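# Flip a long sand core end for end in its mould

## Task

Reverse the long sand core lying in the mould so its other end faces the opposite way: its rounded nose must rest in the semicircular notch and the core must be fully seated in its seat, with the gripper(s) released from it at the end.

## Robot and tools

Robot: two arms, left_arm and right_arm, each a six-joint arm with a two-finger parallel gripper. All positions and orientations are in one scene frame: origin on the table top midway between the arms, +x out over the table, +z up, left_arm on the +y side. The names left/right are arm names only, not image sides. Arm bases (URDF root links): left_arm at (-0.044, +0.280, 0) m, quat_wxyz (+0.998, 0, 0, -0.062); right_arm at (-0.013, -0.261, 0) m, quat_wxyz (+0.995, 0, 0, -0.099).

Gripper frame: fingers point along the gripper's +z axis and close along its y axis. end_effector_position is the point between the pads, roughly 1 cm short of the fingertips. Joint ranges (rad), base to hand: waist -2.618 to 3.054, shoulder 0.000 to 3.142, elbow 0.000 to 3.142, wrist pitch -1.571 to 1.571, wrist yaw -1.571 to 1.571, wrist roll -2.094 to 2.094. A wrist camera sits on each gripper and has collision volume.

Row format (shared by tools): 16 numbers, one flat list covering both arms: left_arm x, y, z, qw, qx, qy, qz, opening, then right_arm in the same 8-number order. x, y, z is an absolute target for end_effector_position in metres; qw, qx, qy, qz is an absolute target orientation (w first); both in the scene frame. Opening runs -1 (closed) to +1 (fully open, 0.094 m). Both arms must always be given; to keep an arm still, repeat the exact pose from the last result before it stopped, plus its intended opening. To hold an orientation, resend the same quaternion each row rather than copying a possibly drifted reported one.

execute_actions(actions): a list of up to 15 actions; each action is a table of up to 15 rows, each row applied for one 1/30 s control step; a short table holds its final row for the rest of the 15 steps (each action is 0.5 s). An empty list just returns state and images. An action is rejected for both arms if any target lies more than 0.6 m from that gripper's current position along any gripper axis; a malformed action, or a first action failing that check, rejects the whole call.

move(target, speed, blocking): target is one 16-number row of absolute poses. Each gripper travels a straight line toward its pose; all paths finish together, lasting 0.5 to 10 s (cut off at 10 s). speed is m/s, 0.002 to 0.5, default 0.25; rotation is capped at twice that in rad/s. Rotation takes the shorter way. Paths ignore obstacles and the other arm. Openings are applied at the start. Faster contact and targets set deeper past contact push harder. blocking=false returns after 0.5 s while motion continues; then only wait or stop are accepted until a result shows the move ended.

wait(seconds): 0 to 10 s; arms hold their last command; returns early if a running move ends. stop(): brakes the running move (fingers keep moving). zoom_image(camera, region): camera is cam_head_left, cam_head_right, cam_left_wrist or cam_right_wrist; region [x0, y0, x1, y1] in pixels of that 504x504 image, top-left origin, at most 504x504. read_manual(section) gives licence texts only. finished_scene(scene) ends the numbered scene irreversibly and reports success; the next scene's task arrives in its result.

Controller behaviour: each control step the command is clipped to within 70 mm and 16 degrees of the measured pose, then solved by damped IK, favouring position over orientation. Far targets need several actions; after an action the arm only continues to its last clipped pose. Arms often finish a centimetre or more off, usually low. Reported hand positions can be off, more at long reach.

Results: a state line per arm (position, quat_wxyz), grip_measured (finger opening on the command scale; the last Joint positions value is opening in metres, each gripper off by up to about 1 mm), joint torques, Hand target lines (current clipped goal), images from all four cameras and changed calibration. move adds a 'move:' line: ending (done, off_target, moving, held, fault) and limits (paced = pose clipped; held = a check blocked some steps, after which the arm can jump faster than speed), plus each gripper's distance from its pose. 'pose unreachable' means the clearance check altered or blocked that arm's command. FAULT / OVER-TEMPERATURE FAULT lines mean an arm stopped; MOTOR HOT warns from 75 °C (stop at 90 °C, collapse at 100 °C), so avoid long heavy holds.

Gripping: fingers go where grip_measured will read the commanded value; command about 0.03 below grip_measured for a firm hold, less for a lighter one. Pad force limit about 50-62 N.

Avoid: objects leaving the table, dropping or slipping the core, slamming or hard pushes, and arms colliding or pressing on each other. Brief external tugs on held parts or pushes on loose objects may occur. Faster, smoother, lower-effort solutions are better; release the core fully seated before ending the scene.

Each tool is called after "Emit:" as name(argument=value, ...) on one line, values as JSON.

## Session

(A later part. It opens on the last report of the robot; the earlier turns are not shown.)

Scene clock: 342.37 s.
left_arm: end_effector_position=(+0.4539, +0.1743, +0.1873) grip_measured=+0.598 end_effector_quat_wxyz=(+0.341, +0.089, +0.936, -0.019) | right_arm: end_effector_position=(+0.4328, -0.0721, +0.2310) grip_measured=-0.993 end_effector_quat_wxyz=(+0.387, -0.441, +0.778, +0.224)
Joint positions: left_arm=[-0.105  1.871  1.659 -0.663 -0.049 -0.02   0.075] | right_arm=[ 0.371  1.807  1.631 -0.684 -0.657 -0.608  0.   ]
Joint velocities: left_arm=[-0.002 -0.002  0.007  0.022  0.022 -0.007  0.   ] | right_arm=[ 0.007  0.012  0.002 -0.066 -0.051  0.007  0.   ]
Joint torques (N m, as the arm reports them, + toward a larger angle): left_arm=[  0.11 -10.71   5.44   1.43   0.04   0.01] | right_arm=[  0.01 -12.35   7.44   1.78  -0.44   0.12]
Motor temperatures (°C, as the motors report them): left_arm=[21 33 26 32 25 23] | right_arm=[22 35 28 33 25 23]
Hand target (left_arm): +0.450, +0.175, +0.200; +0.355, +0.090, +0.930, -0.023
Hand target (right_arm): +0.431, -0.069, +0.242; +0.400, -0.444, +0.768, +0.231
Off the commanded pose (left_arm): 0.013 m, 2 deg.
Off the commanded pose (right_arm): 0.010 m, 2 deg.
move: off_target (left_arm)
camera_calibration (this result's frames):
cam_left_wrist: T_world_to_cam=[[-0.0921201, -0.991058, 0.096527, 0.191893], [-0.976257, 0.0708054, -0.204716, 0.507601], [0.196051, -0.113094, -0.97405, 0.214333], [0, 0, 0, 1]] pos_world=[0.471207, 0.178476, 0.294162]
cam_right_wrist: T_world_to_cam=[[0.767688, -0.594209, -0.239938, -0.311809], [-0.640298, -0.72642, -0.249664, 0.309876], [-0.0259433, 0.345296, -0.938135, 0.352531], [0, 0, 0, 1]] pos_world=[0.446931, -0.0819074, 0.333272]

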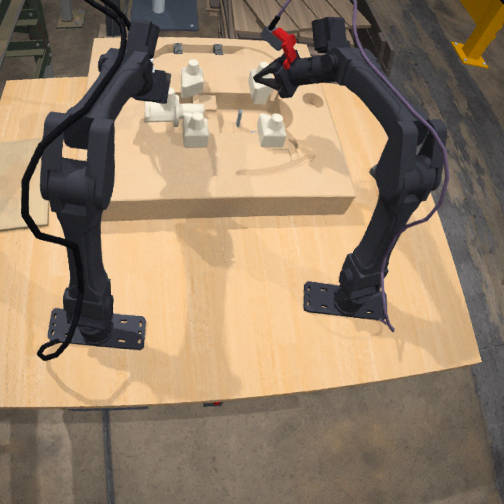

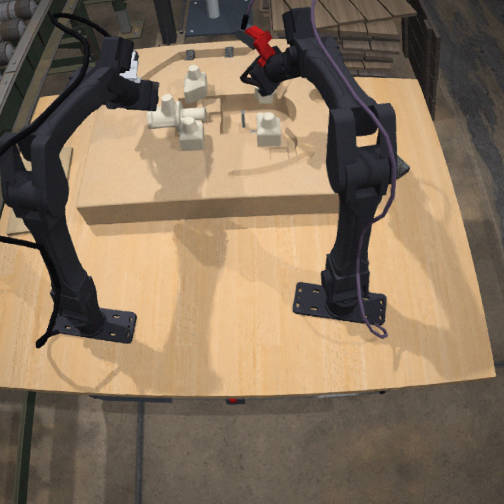

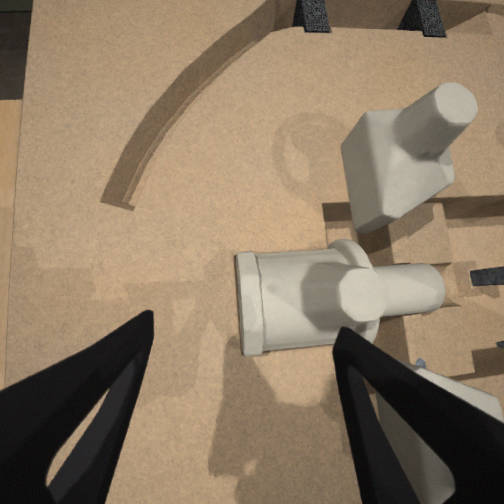

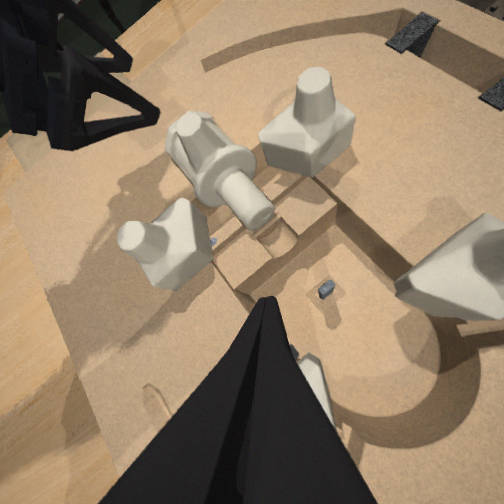

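Emit:
move(target=[0.405,0.14,0.17,0.355,0.09,0.930,-0.023,-1,0.43,-0.07,0.24,0.3998,-0.4435,0.7681,0.2309,-1], speed=0.12)

Emit:
move(target=[0.408,0.14,0.132,0.355,0.09,0.930,-0.023,-1,0.43,-0.07,0.24,0.3998,-0.4435,0.7681,0.2309,-1], speed=0.06)

Scene clock: 345.50 s.
left_arm: end_effector_position=(+0.4074, +0.1384, +0.1602) grip_measured=-0.981 end_effector_quat_wxyz=(+0.341, +0.094, +0.935, -0.024) | right_arm: end_effector_position=(+0.4331, -0.0720, +0.2313) grip_measured=-0.993 end_effector_quat_wxyz=(+0.388, -0.441, +0.778, +0.224)
Joint positions: left_arm=[-0.225  1.742  1.393 -0.532 -0.114 -0.107  0.001] | right_arm=[ 0.371  1.807  1.631 -0.682 -0.658 -0.608  0.   ]
Joint velocities: left_arm=[-0.007 -0.012  0.012 -0.007 -0.066  0.022 -0.001] | right_arm=[-0.007  0.017 -0.032  0.037  0.066  0.037 -0.001]
Joint torques (N m, as the arm reports them, + toward a larger angle): left_arm=[-0.25 -9.24  5.47  1.45 -0.18 -0.08] | right_arm=[  0.01 -12.68   6.63   1.79  -0.45   0.06]
Motor temperatures (°C, as the motors report them): left_arm=[21 33 26 32 25 23] | right_arm=[22 34 28 33 25 23]
Hand target (left_arm): +0.405, +0.140, +0.169; +0.354, +0.090, +0.931, -0.024
Hand target (right_arm): +0.430, -0.070, +0.240; +0.399, -0.444, +0.768, +0.231
Off the commanded pose (left_arm): 0.010 m, 2 deg.
Off the commanded pose (right_arm): 0.009 m, 2 deg.
move: done
camera_calibration (this result's frames):
cam_left_wrist: T_world_to_cam=[[-0.104339, -0.989298, 0.101997, 0.158468], [-0.975507, 0.0818332, -0.204179, 0.457265], [0.193648, -0.120802, -0.973605, 0.195043], [0, 0, 0, 1]] pos_world=[0.42483, 0.142914, 0.267095]
cam_right_wrist: T_world_to_cam=[[0.768165, -0.593994, -0.238942, -0.312332], [-0.639797, -0.726225, -0.251511, 0.310476], [-0.024129, 0.346076, -0.937896, 0.352042], [0, 0, 0, 1]] pos_world=[0.447058, -0.0818808, 0.333638]

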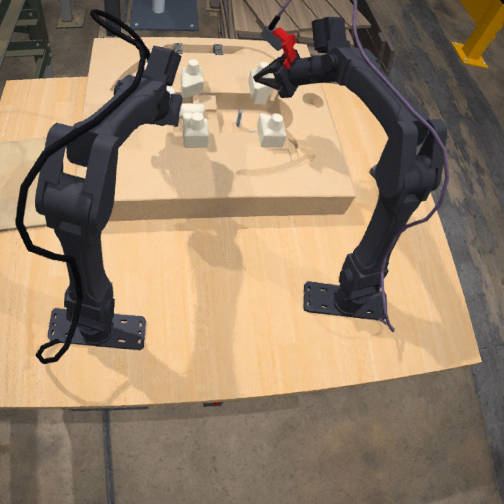

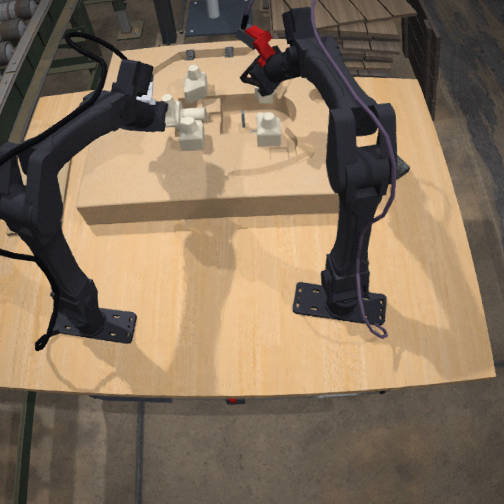

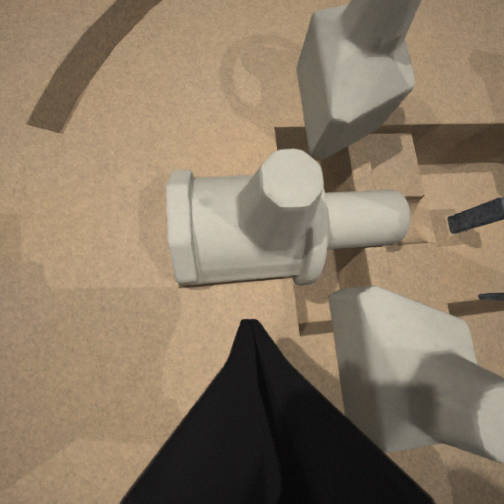

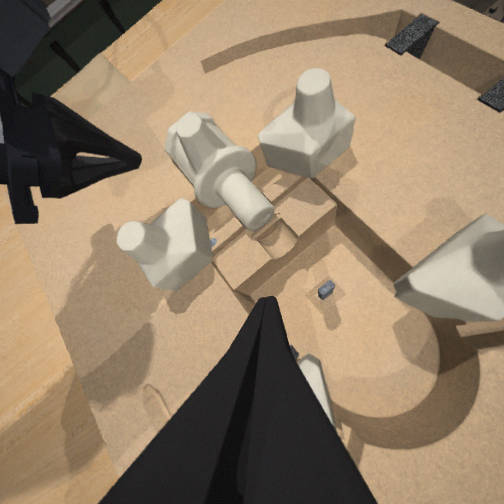

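Scene clock: 346.53 s.
left_arm: end_effector_position=(+0.4087, +0.1382, +0.1369) grip_measured=-0.981 end_effector_quat_wxyz=(+0.356, +0.092, +0.930, -0.027) | right_arm: end_effector_position=(+0.4331, -0.0720, +0.2313) grip_measured=-0.993 end_effector_quat_wxyz=(+0.388, -0.441, +0.778, +0.224)
Joint positions: left_arm=[-0.225  1.742  1.277 -0.384 -0.116 -0.107  0.001] | right_arm=[ 0.371  1.807  1.631 -0.682 -0.658 -0.608  0.   ]
Joint velocities: left_arm=[-0.012  0.002  0.002  0.007 -0.066  0.051 -0.001] | right_arm=[ 0.002 -0.002 -0.012  0.051  0.037 -0.051 -0.   ]
Joint torques (N m, as the arm reports them, + toward a larger angle): left_arm=[-0.11 -6.98  5.69  1.48 -0.18 -0.05] | right_arm=[ -0.07 -12.68   6.64   1.71  -0.44   0.05]
Motor temperatures (°C, as the motors report them): left_arm=[21 33 26 32 25 23] | right_arm=[22 34 28 34 25 23]
Hand target (left_arm): +0.409, +0.140, +0.132; +0.355, +0.090, +0.930, -0.023
Hand target (right_arm): +0.430, -0.070, +0.240; +0.399, -0.444, +0.768, +0.231
Off the commanded pose (left_arm): 0.005 m, 1 deg.
Off the commanded pose (right_arm): 0.009 m, 2 deg.
move: done
camera_calibration (this result's frames):
cam_left_wrist: T_world_to_cam=[[-0.106412, -0.988392, 0.108432, 0.1607], [-0.96872, 0.0784661, -0.235426, 0.455802], [0.224185, -0.130092, -0.965825, 0.159769], [0, 0, 0, 1]] pos_world=[0.422826, 0.143854, 0.244191]
cam_right_wrist: T_world_to_cam=[[0.768165, -0.593994, -0.238942, -0.312332], [-0.639797, -0.726225, -0.251511, 0.310476], [-0.024129, 0.346076, -0.937896, 0.352042], [0, 0, 0, 1]] pos_world=[0.447058, -0.0818808, 0.333638]

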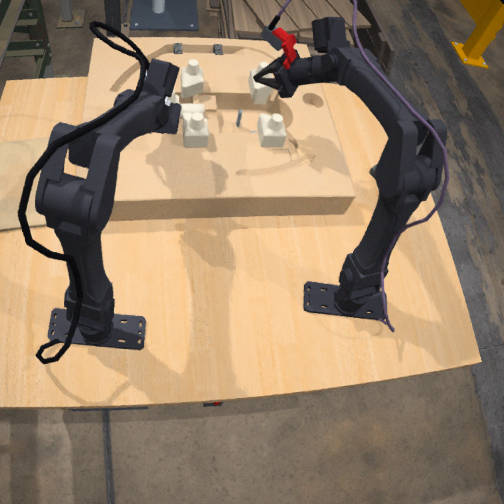

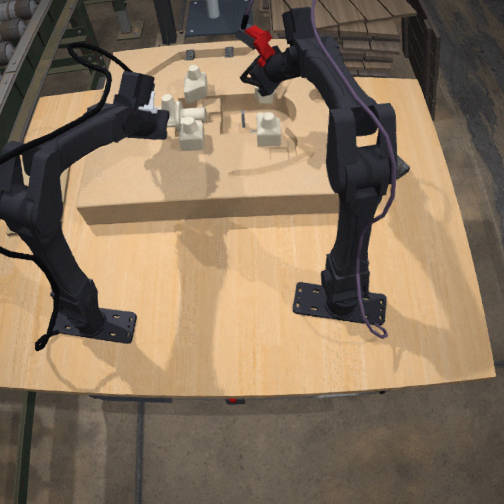

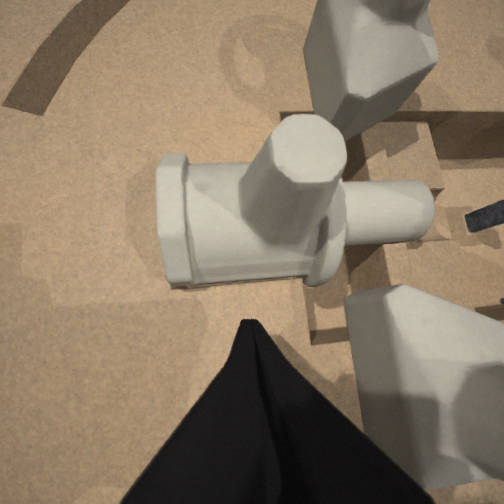

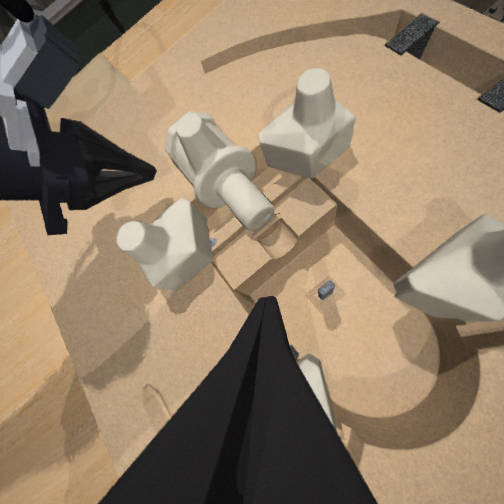

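Emit:
zoom_image(camera="cam_left_wrist", region=[140, 140, 460, 350])

Region (140, 140, 460, 350) of cam_left_wrist's 504x504 image, scaled by 1.575, with more detail than that image has; it fills the top 331 rows of this view, and the rest is white.

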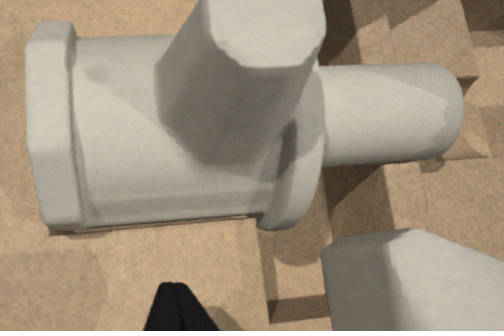

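Emit:
execute_actions(actions=[[[0.41,0.122,0.122,0.355,0.09,0.930,-0.023,-1,0.43,-0.07,0.24,0.3998,-0.4435,0.7681,0.2309,-1]],[[0.415,0.122,0.118,0.355,0.09,0.930,-0.023,-1,0.43,-0.07,0.24,0.3998,-0.4435,0.7681,0.2309,-1]],[[0.422,0.122,0.118,0.355,0.09,0.930,-0.023,-1,0.43,-0.07,0.24,0.3998,-0.4435,0.7681,0.2309,-1]],[[0.422,0.122,0.118,0.355,0.09,0.930,-0.023,-1,0.43,-0.07,0.24,0.3998,-0.4435,0.7681,0.2309,-1]]])

Scene clock: 349.13 s.
left_arm: end_effector_position=(+0.4125, +0.1210, +0.1103) grip_measured=-0.981 end_effector_quat_wxyz=(+0.345, +0.094, +0.934, -0.024) | right_arm: end_effector_position=(+0.4331, -0.0719, +0.2314) grip_measured=-0.993 end_effector_quat_wxyz=(+0.388, -0.442, +0.777, +0.224)
Joint positions: left_arm=[-0.266  1.818  1.277 -0.337 -0.142 -0.138  0.001] | right_arm=[ 0.371  1.807  1.631 -0.682 -0.658 -0.608  0.   ]
Joint velocities: left_arm=[-0.012 -0.017  0.007 -0.066 -0.081 -0.022  0.002] | right_arm=[-0.017 -0.012 -0.007 -0.037 -0.051 -0.007  0.   ]
Joint torques (N m, as the arm reports them, + toward a larger angle): left_arm=[ 0.65 -7.09  9.45  1.38 -0.1   0.01] | right_arm=[ -0.07 -12.74   6.67   1.77  -0.4    0.04]
Motor temperatures (°C, as the motors report them): left_arm=[21 32 26 32 25 23] | right_arm=[22 34 28 34 25 23]
Hand target (left_arm): +0.422, +0.122, +0.118; +0.355, +0.090, +0.930, -0.023
Hand target (right_arm): +0.430, -0.070, +0.240; +0.399, -0.444, +0.768, +0.231
Off the commanded pose (left_arm): 0.012 m, 1 deg.
Off the commanded pose (right_arm): 0.009 m, 2 deg.
camera_calibration (this result's frames):
cam_left_wrist: T_world_to_cam=[[-0.104327, -0.989324, 0.10175, 0.146958], [-0.973822, 0.0808424, -0.212449, 0.453795], [0.201955, -0.121251, -0.97186, 0.139812], [0, 0, 0, 1]] pos_world=[0.429012, 0.125656, 0.217333]
cam_right_wrist: T_world_to_cam=[[0.768391, -0.593719, -0.238899, -0.312383], [-0.639533, -0.726296, -0.251974, 0.310544], [-0.0239094, 0.346398, -0.937783, 0.352003], [0, 0, 0, 1]] pos_world=[0.447052, -0.0818543, 0.333723]

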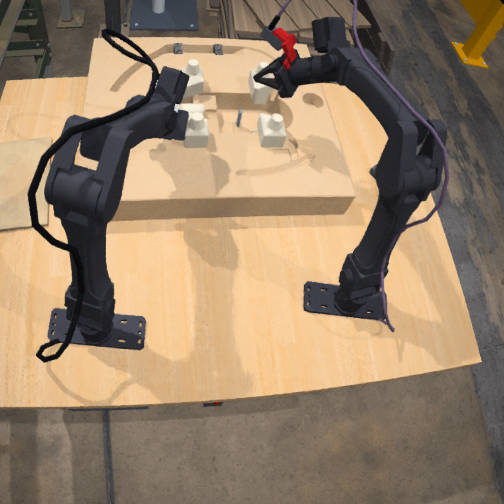

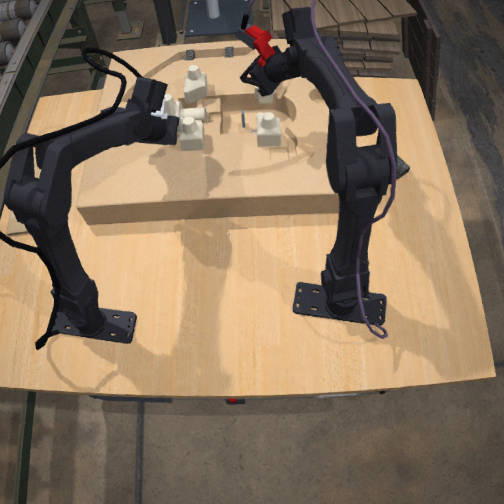

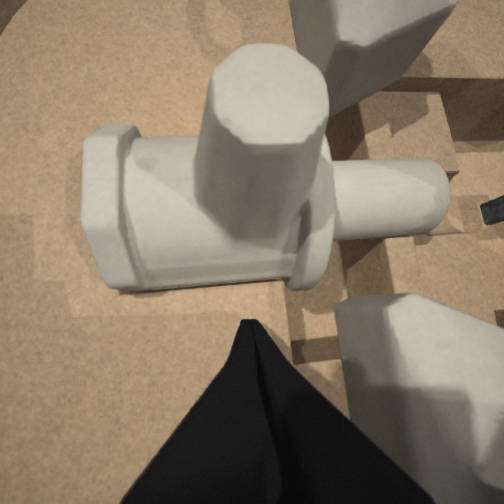

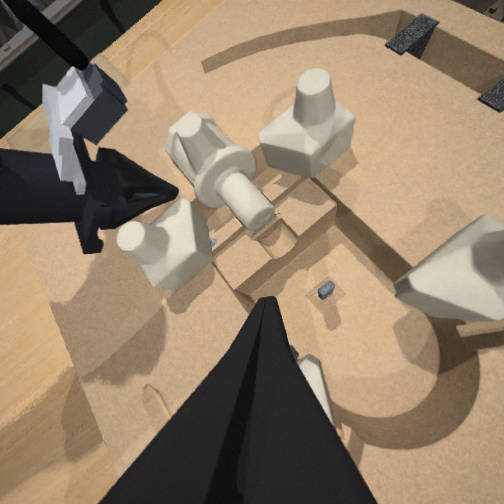

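Emit:
zoom_image(camera="cam_left_wrist", region=[80, 180, 480, 370])

Region (80, 180, 480, 370) of cam_left_wrist's 504x504 image, scaled by 1.260, with more detail than that image has; it fills the top 239 rows of this view, and the rest is white.

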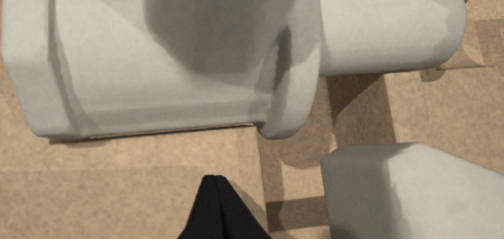

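Emit:
execute_actions(actions=[[[0.415,0.13,0.16,0.355,0.09,0.930,-0.023,-1,0.43,-0.07,0.24,0.3998,-0.4435,0.7681,0.2309,-1]],[[0.43,0.147,0.185,0.355,0.09,0.930,-0.023,-1,0.43,-0.07,0.24,0.3998,-0.4435,0.7681,0.2309,-1]],[[0.462,0.147,0.185,0.355,0.09,0.930,-0.023,-1,0.43,-0.07,0.24,0.3998,-0.4435,0.7681,0.2309,-1]],[[0.462,0.147,0.185,0.355,0.09,0.930,-0.023,-1,0.43,-0.07,0.24,0.3998,-0.4435,0.7681,0.2309,-1]],[[0.462,0.147,0.17,0.355,0.09,0.930,-0.023,-1,0.43,-0.07,0.24,0.3998,-0.4435,0.7681,0.2309,-1]],[[0.462,0.147,0.16,0.355,0.09,0.930,-0.023,-1,0.43,-0.07,0.24,0.3998,-0.4435,0.7681,0.2309,-1]],[[0.462,0.147,0.16,0.355,0.09,0.930,-0.023,-1,0.43,-0.07,0.24,0.3998,-0.4435,0.7681,0.2309,-1]]])

Scene clock: 353.60 s.
left_arm: end_effector_position=(+0.4617, +0.1449, +0.1640) grip_measured=-0.981 end_effector_quat_wxyz=(+0.356, +0.089, +0.930, -0.023) | right_arm: end_effector_position=(+0.4331, -0.0719, +0.2314) grip_measured=-0.993 end_effector_quat_wxyz=(+0.388, -0.442, +0.777, +0.224)
Joint positions: left_arm=[-0.169  1.909  1.597 -0.534 -0.088 -0.067  0.001] | right_arm=[ 0.371  1.807  1.631 -0.682 -0.658 -0.608  0.   ]
Joint velocities: left_arm=[ 0.012 -0.007 -0.002 -0.022 -0.051  0.022 -0.   ] | right_arm=[ 0.012 -0.002  0.007  0.022  0.022 -0.037 -0.   ]
Joint torques (N m, as the arm reports them, + toward a larger angle): left_arm=[ 0.42 -8.5   5.94  1.52  0.01  0.04] | right_arm=[ -0.19 -12.7    6.71   1.74  -0.39   0.09]
Motor temperatures (°C, as the motors report them): left_arm=[21 32 27 32 25 23] | right_arm=[22 34 28 34 25 23]
Hand target (left_arm): +0.462, +0.147, +0.160; +0.355, +0.090, +0.930, -0.023
Hand target (right_arm): +0.430, -0.070, +0.240; +0.399, -0.444, +0.768, +0.231
Off the commanded pose (left_arm): 0.005 m, 0 deg.
Off the commanded pose (right_arm): 0.009 m, 2 deg.
camera_calibration (this result's frames):
cam_left_wrist: T_world_to_cam=[[-0.0985129, -0.98978, 0.103106, 0.167435], [-0.969156, 0.0719043, -0.235727, 0.514158], [0.225904, -0.123148, -0.966334, 0.173253], [0, 0, 0, 1]] pos_world=[0.475655, 0.150089, 0.271358]
cam_right_wrist: T_world_to_cam=[[0.768391, -0.593719, -0.238899, -0.312383], [-0.639533, -0.726296, -0.251974, 0.310544], [-0.0239094, 0.346398, -0.937783, 0.352003], [0, 0, 0, 1]] pos_world=[0.447052, -0.0818543, 0.333723]

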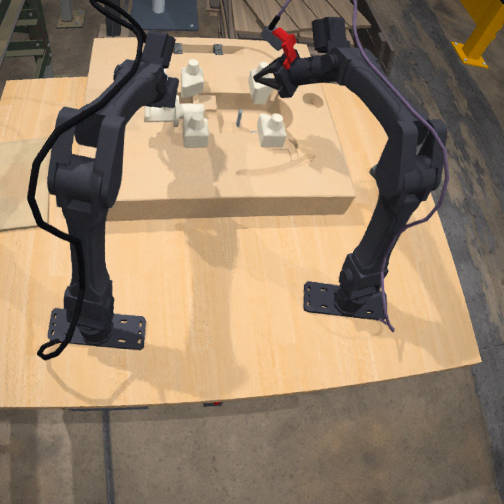

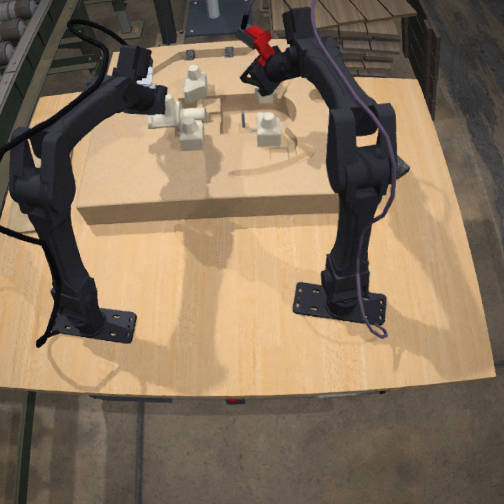

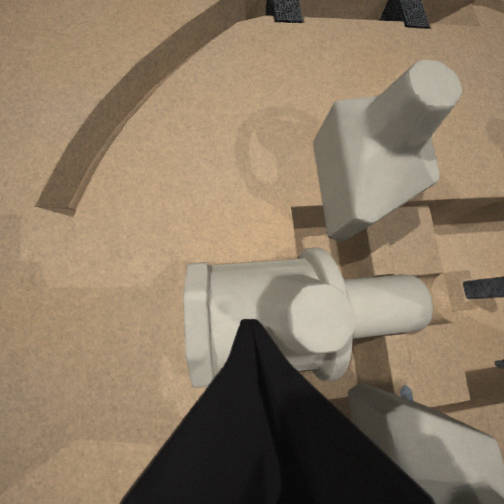

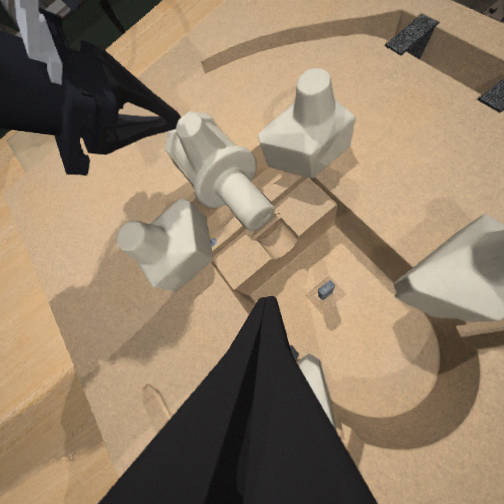

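Emit:
execute_actions(actions=[[[0.462,0.149,0.15,0.355,0.09,0.930,-0.023,-1,0.43,-0.07,0.24,0.3998,-0.4435,0.7681,0.2309,-1]],[[0.462,0.149,0.143,0.355,0.09,0.930,-0.023,-1,0.43,-0.07,0.24,0.3998,-0.4435,0.7681,0.2309,-1]],[[0.462,0.149,0.136,0.355,0.09,0.930,-0.023,-1,0.43,-0.07,0.24,0.3998,-0.4435,0.7681,0.2309,-1]],[[0.462,0.149,0.136,0.355,0.09,0.930,-0.023,-1,0.43,-0.07,0.24,0.3998,-0.4435,0.7681,0.2309,-1]]])

Scene clock: 355.83 s.
left_arm: end_effector_position=(+0.4613, +0.1445, +0.1453) grip_measured=-0.981 end_effector_quat_wxyz=(+0.361, +0.091, +0.928, -0.025) | right_arm: end_effector_position=(+0.4331, -0.0719, +0.2314) grip_measured=-0.993 end_effector_quat_wxyz=(+0.388, -0.442, +0.777, +0.224)
Joint positions: left_arm=[-0.169  1.909  1.516 -0.441 -0.085 -0.064  0.001] | right_arm=[ 0.371  1.807  1.631 -0.682 -0.658 -0.608  0.   ]
Joint velocities: left_arm=[-0.012 -0.012  0.002 -0.007 -0.007 -0.007  0.   ] | right_arm=[-0.007 -0.007  0.012 -0.051 -0.051  0.022 -0.   ]
Joint torques (N m, as the arm reports them, + toward a larger angle): left_arm=[ 0.99 -7.89  5.85  1.5   0.01  0.02] | right_arm=[ -0.13 -12.64   6.53   1.73  -0.4    0.02]
Motor temperatures (°C, as the motors report them): left_arm=[21 32 27 32 25 23] | right_arm=[22 33 28 34 25 23]
Hand target (left_arm): +0.462, +0.149, +0.136; +0.355, +0.090, +0.930, -0.023
Hand target (right_arm): +0.430, -0.070, +0.240; +0.399, -0.444, +0.768, +0.231
Off the commanded pose (left_arm): 0.010 m, 1 deg.
Off the commanded pose (right_arm): 0.009 m, 2 deg.
camera_calibration (this result's frames):
cam_left_wrist: T_world_to_cam=[[-0.103839, -0.988996, 0.10538, 0.170889], [-0.966366, 0.0752602, -0.245912, 0.509126], [0.235275, -0.127371, -0.963547, 0.151134], [0, 0, 0, 1]] pos_world=[0.474189, 0.149941, 0.252816]
cam_right_wrist: T_world_to_cam=[[0.768391, -0.593719, -0.238899, -0.312383], [-0.639533, -0.726296, -0.251974, 0.310544], [-0.0239094, 0.346398, -0.937783, 0.352003], [0, 0, 0, 1]] pos_world=[0.447052, -0.0818543, 0.333723]

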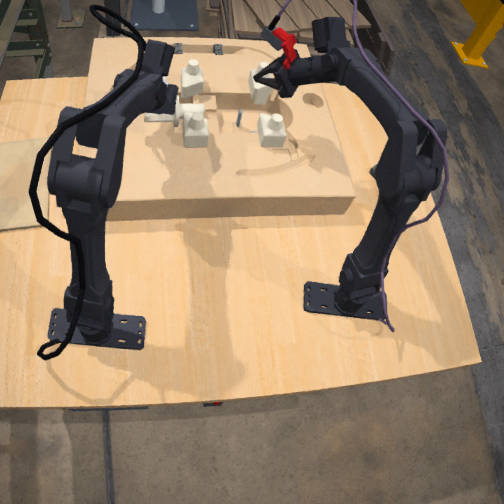

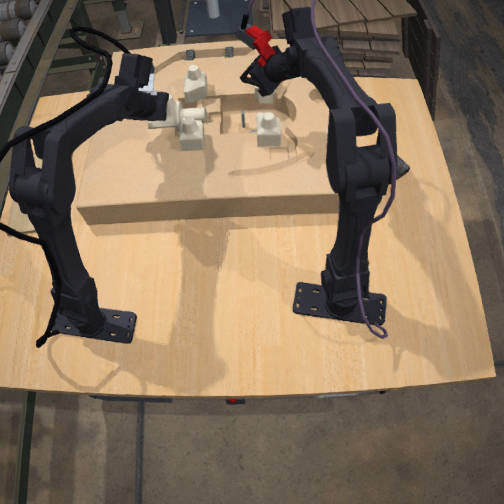

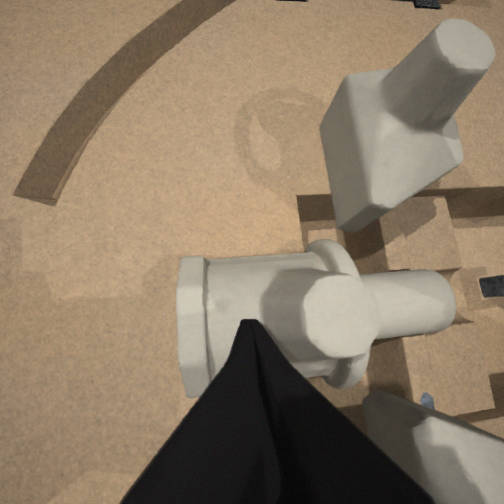

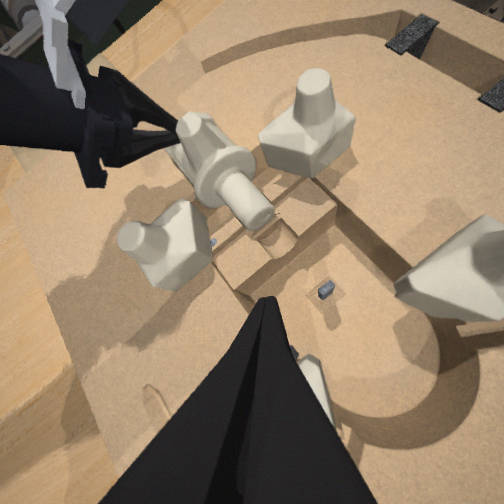

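Emit:
execute_actions(actions=[[[0.462,0.149,0.130,0.355,0.09,0.930,-0.023,-1,0.43,-0.07,0.24,0.3998,-0.4435,0.7681,0.2309,-1]],[[0.462,0.149,0.124,0.355,0.09,0.930,-0.023,-1,0.43,-0.07,0.24,0.3998,-0.4435,0.7681,0.2309,-1]],[[0.462,0.149,0.124,0.355,0.09,0.930,-0.023,-1,0.43,-0.07,0.24,0.3998,-0.4435,0.7681,0.2309,-1]]])

Scene clock: 357.47 s.
left_arm: end_effector_position=(+0.4636, +0.1438, +0.1412) grip_measured=-0.981 end_effector_quat_wxyz=(+0.370, +0.090, +0.924, -0.027) | right_arm: end_effector_position=(+0.4331, -0.0719, +0.2314) grip_measured=-0.993 end_effector_quat_wxyz=(+0.388, -0.442, +0.777, +0.224)
Joint positions: left_arm=[-0.169  1.909  1.485 -0.39  -0.085 -0.064  0.001] | right_arm=[ 0.371  1.807  1.631 -0.682 -0.658 -0.608  0.   ]
Joint velocities: left_arm=[ 0.007 -0.002  0.002  0.022  0.022  0.007 -0.001] | right_arm=[-0.012 -0.012  0.002 -0.051 -0.081 -0.007  0.   ]
Joint torques (N m, as the arm reports them, + toward a larger angle): left_arm=[ 0.99 -7.32  5.29  1.48  0.02  0.04] | right_arm=[  0.06 -12.45   6.64   1.73  -0.38   0.04]
Motor temperatures (°C, as the motors report them): left_arm=[21 32 27 32 25 23] | right_arm=[22 33 28 34 25 23]
Hand target (left_arm): +0.462, +0.149, +0.124; +0.355, +0.090, +0.930, -0.023
Hand target (right_arm): +0.430, -0.070, +0.240; +0.399, -0.444, +0.768, +0.231
Off the commanded pose (left_arm): 0.018 m, 2 deg.
Off the commanded pose (right_arm): 0.009 m, 2 deg.
camera_calibration (this result's frames):
cam_left_wrist: T_world_to_cam=[[-0.106233, -0.988357, 0.108926, 0.171383], [-0.961291, 0.0740754, -0.265389, 0.51101], [0.254231, -0.132903, -0.957969, 0.137736], [0, 0, 0, 1]] pos_world=[0.474419, 0.14984, 0.248896]
cam_right_wrist: T_world_to_cam=[[0.768391, -0.593719, -0.238899, -0.312383], [-0.639533, -0.726296, -0.251974, 0.310544], [-0.0239094, 0.346398, -0.937783, 0.352003], [0, 0, 0, 1]] pos_world=[0.447052, -0.0818543, 0.333723]

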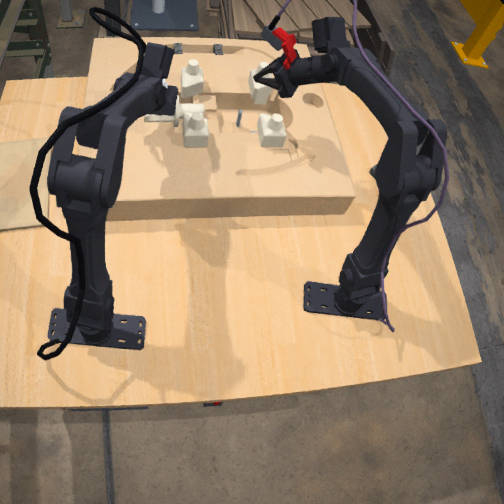

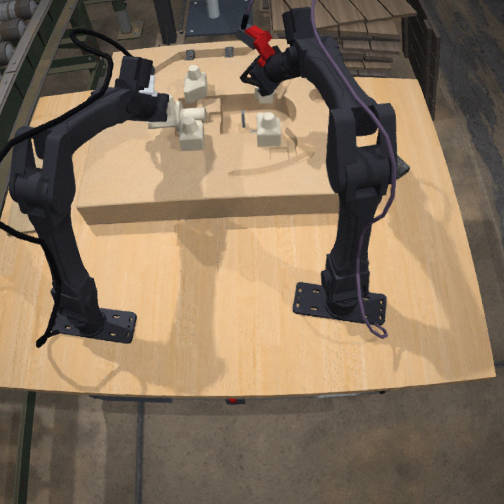

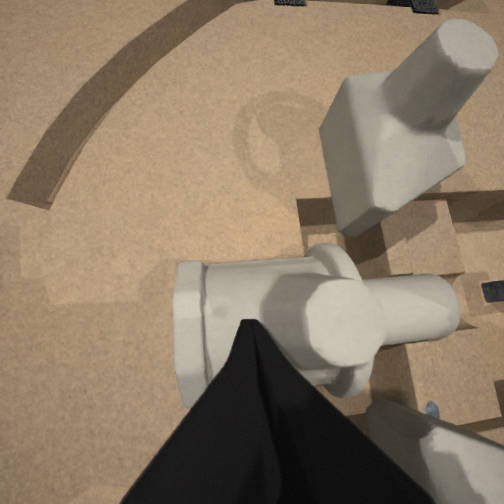

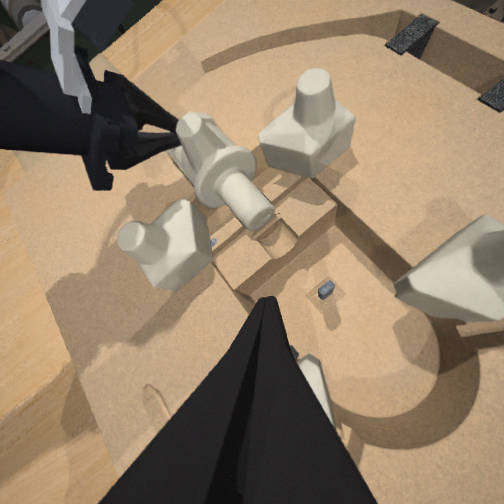

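Emit:
move(target=[0.455,0.16,0.19,0.355,0.09,0.930,-0.023,-1,0.466,0.005,0.15,0.2884,-0.5049,0.7925,0.1838,-1], speed=0.15)

Emit:
move(target=[0.455,0.16,0.19,0.355,0.09,0.930,-0.023,-1,0.466,0.008,0.108,0.2884,-0.5049,0.7925,0.1838,-1], speed=0.05)

Scene clock: 361.20 s.
left_arm: end_effector_position=(+0.4509, +0.1582, +0.1653) grip_measured=-0.981 end_effector_quat_wxyz=(+0.334, +0.092, +0.938, -0.019) | right_arm: end_effector_position=(+0.4617, +0.0024, +0.1338) grip_measured=-0.993 end_effector_quat_wxyz=(+0.272, -0.500, +0.801, +0.186)
Joint positions: left_arm=[-0.144  1.888  1.605 -0.609 -0.071 -0.048  0.001] | right_arm=[ 0.557  2.189  1.953 -0.827 -0.463 -0.635  0.   ]
Joint velocities: left_arm=[ 0.002 -0.022 -0.007  0.022 -0.051 -0.081 -0.   ] | right_arm=[-0.002 -0.002 -0.017 -0.022 -0.066 -0.022  0.   ]
Joint torques (N m, as the arm reports them, + toward a larger angle): left_arm=[  0.68 -10.05   9.69   1.28   0.04   0.02] | right_arm=[  0.2  -15.4   10.01   1.28  -0.18  -0.12]
Motor temperatures (°C, as the motors report them): left_arm=[21 32 27 32 25 23] | right_arm=[22 33 28 34 25 23]
Hand target (left_arm): +0.454, +0.160, +0.190; +0.355, +0.090, +0.930, -0.023
Hand target (right_arm): +0.465, +0.004, +0.149; +0.288, -0.505, +0.793, +0.183
Off the commanded pose (left_arm): 0.025 m, 3 deg.
Off the commanded pose (right_arm): 0.017 m, 2 deg.
move: off_target (left_arm, right_arm)
camera_calibration (this result's frames):
cam_left_wrist: T_world_to_cam=[[-0.0947491, -0.990994, 0.0946211, 0.179329], [-0.97901, 0.0755285, -0.189302, 0.499267], [0.180451, -0.110571, -0.977349, 0.198943], [0, 0, 0, 1]] pos_world=[0.469879, 0.162002, 0.271981]
cam_right_wrist: T_world_to_cam=[[0.790395, -0.571879, -0.219614, -0.326343], [-0.585941, -0.810353, 0.00136337, 0.299799], [-0.178745, 0.127603, -0.975586, 0.312477], [0, 0, 0, 1]] pos_world=[0.489457, 0.0164408, 0.23277]

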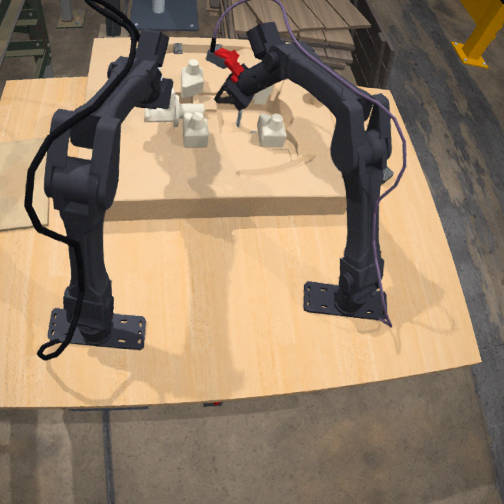

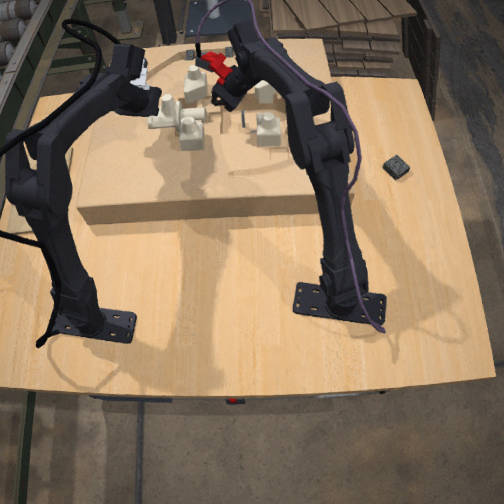

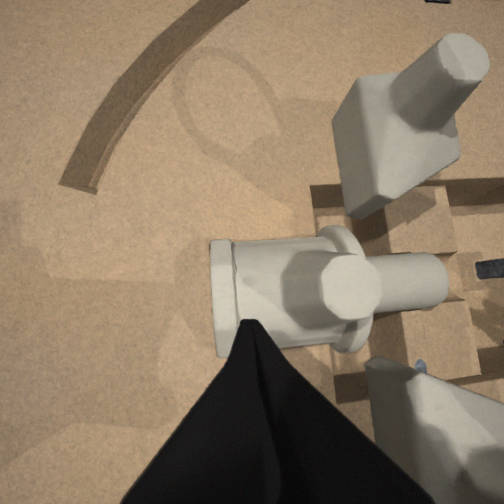

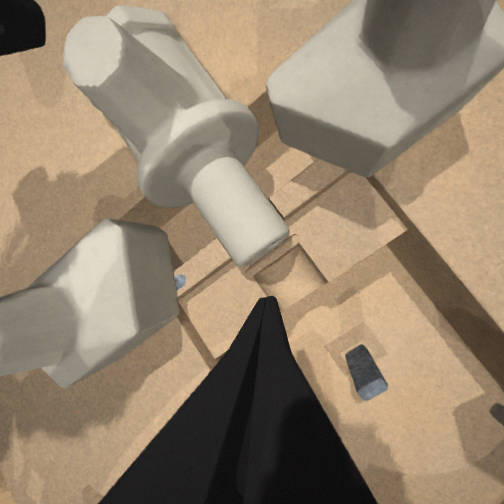

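Scene clock: 362.27 s.
left_arm: end_effector_position=(+0.4502, +0.1584, +0.1648) grip_measured=-0.981 end_effector_quat_wxyz=(+0.332, +0.092, +0.939, -0.019) | right_arm: end_effector_position=(+0.4644, +0.0029, +0.1048) grip_measured=-0.993 end_effector_quat_wxyz=(+0.279, -0.500, +0.799, +0.183)
Joint positions: left_arm=[-0.144  1.888  1.605 -0.613 -0.071 -0.047  0.001] | right_arm=[ 0.557  2.196  1.843 -0.697 -0.459 -0.635  0.   ]
Joint velocities: left_arm=[ 0.002 -0.007  0.002 -0.007 -0.037  0.022 -0.001] | right_arm=[ 0.007  0.007 -0.012 -0.007 -0.037  0.051  0.001]
Joint torques (N m, as the arm reports them, + toward a larger angle): left_arm=[ 0.71 -9.99  9.97  1.28  0.02  0.04] | right_arm=[  0.58 -14.84   7.3    1.53  -0.22  -0.02]
Motor temperatures (°C, as the motors report them): left_arm=[21 32 27 32 25 23] | right_arm=[22 33 28 34 25 23]
Hand target (left_arm): +0.454, +0.160, +0.190; +0.355, +0.090, +0.930, -0.022
Hand target (right_arm): +0.466, +0.008, +0.108; +0.288, -0.505, +0.793, +0.184
Off the commanded pose (left_arm): 0.026 m, 3 deg.
Off the commanded pose (right_arm): 0.006 m, 1 deg.
move: off_target (left_arm)
camera_calibration (this result's frames):
cam_left_wrist: T_world_to_cam=[[-0.0949982, -0.991077, 0.093493, 0.179822], [-0.979641, 0.0763878, -0.185659, 0.49799], [0.17686, -0.109227, -0.978156, 0.200051], [0, 0, 0, 1]] pos_world=[0.469553, 0.162028, 0.271325]
cam_right_wrist: T_world_to_cam=[[0.792415, -0.572782, -0.209761, -0.336566], [-0.587259, -0.809355, -0.0084296, 0.303404], [-0.164943, 0.129864, -0.977716, 0.278448], [0, 0, 0, 1]] pos_world=[0.490805, 0.0166225, 0.204203]

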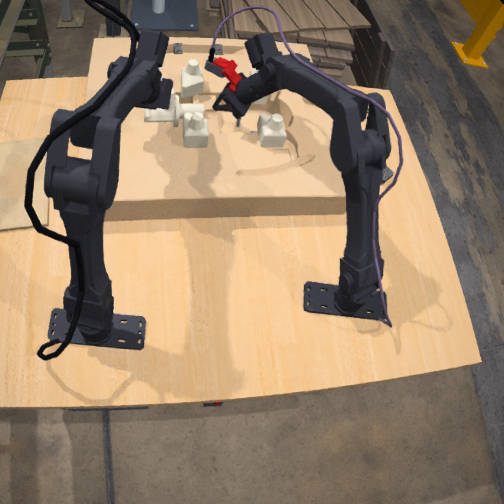

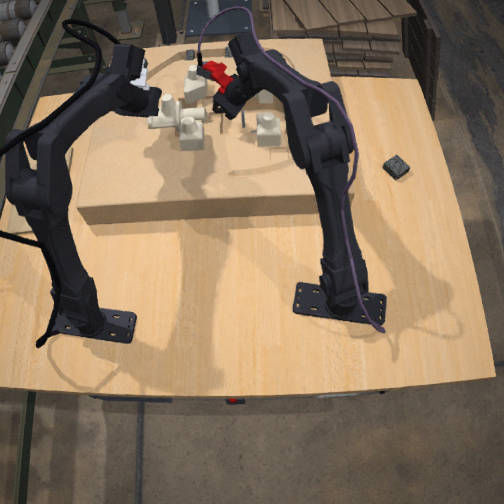

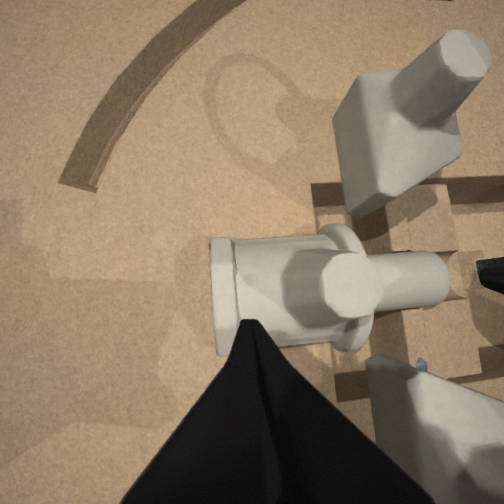

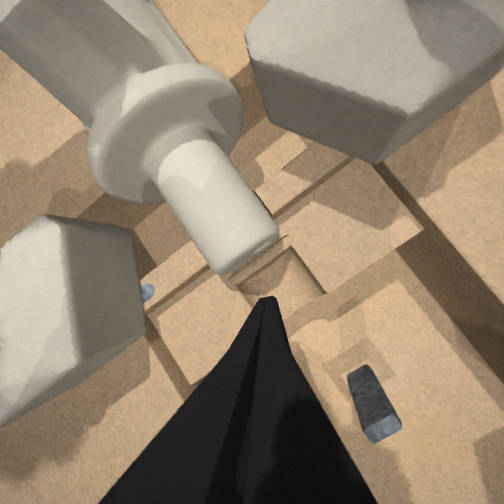

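Emit:
zoom_image(camera="cam_right_wrist", region=[170, 170, 350, 320])

Region (170, 170, 350, 320) of cam_right_wrist's 504x504 image, scaled by 2.800, with more detail than that image has.

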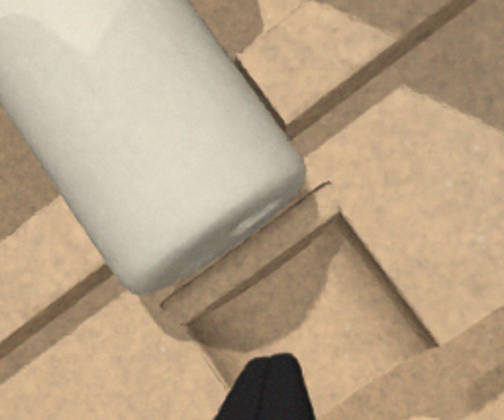

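Emit:
execute_actions(actions=[[[0.455,0.16,0.19,0.355,0.09,0.930,-0.023,-1,0.468,0.016,0.108,0.2884,-0.5049,0.7925,0.1838,-1]],[[0.455,0.16,0.19,0.355,0.09,0.930,-0.023,-1,0.470,0.024,0.108,0.2884,-0.5049,0.7925,0.1838,-1]],[[0.455,0.16,0.19,0.355,0.09,0.930,-0.023,-1,0.472,0.030,0.108,0.2884,-0.5049,0.7925,0.1838,-1]],[[0.455,0.16,0.19,0.355,0.09,0.930,-0.023,-1,0.472,0.030,0.108,0.2884,-0.5049,0.7925,0.1838,-1]]])

Scene clock: 365.70 s.
left_arm: end_effector_position=(+0.4502, +0.1584, +0.1648) grip_measured=-0.981 end_effector_quat_wxyz=(+0.332, +0.092, +0.939, -0.019) | right_arm: end_effector_position=(+0.4683, +0.0202, +0.0949) grip_measured=-0.993 end_effector_quat_wxyz=(+0.273, -0.501, +0.801, +0.181)
Joint positions: left_arm=[-0.144  1.888  1.605 -0.613 -0.071 -0.047  0.001] | right_arm=[ 0.591  2.251  1.9   -0.699 -0.436 -0.608  0.   ]
Joint velocities: left_arm=[-0.012 -0.017 -0.002  0.022 -0.022  0.051 -0.001] | right_arm=[ 0.017 -0.002  0.017  0.037 -0.154  0.051  0.   ]
Joint torques (N m, as the arm reports them, + toward a larger angle): left_arm=[  0.66 -10.04   9.95   1.27   0.01   0.04] | right_arm=[  1.04 -15.03  10.07   1.4   -0.24   0.1 ]
Motor temperatures (°C, as the motors report them): left_arm=[21 32 27 32 25 23] | right_arm=[22 34 28 34 25 23]
Hand target (left_arm): +0.454, +0.160, +0.190; +0.355, +0.090, +0.930, -0.022
Hand target (right_arm): +0.472, +0.030, +0.108; +0.288, -0.505, +0.792, +0.184
Off the commanded pose (left_arm): 0.026 m, 3 deg.
Off the commanded pose (right_arm): 0.017 m, 2 deg.
camera_calibration (this result's frames):
cam_left_wrist: T_world_to_cam=[[-0.0949982, -0.991077, 0.093493, 0.179822], [-0.979641, 0.0763878, -0.185659, 0.49799], [0.17686, -0.109227, -0.978156, 0.200051], [0, 0, 0, 1]] pos_world=[0.469553, 0.162028, 0.271325]
cam_right_wrist: T_world_to_cam=[[0.791639, -0.57427, -0.208619, -0.3315], [-0.586218, -0.810134, 0.0055775, 0.317857], [-0.172213, 0.117881, -0.977981, 0.270801], [0, 0, 0, 1]] pos_world=[0.495397, 0.0352143, 0.193909]

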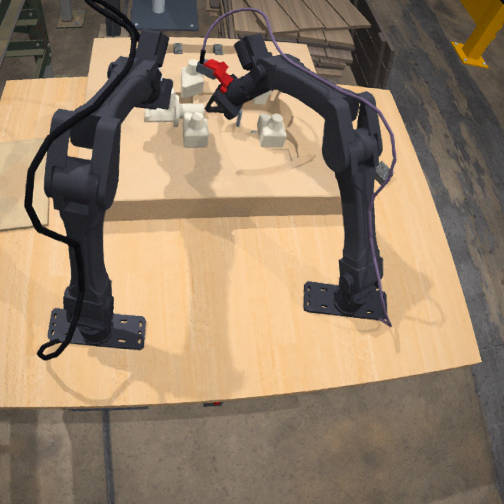

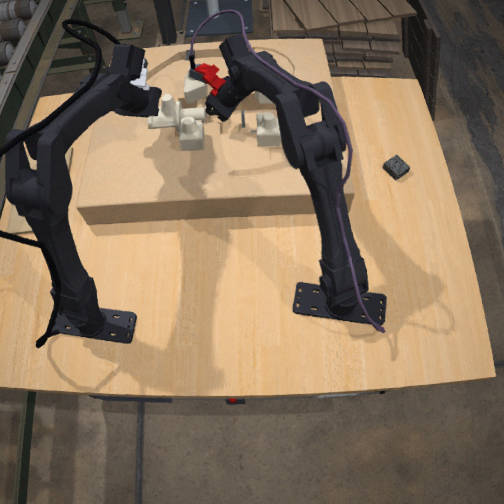

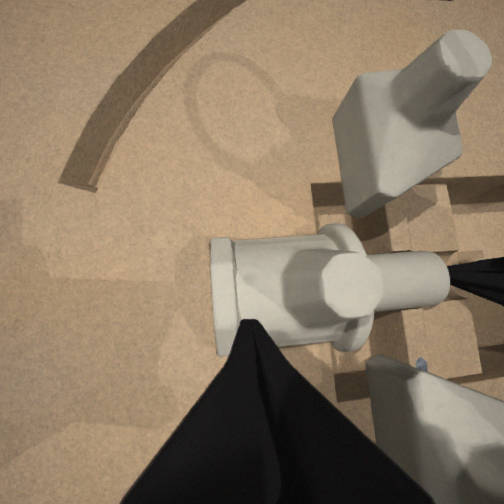

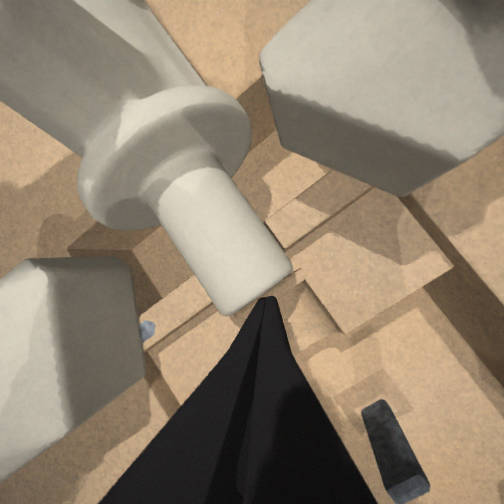

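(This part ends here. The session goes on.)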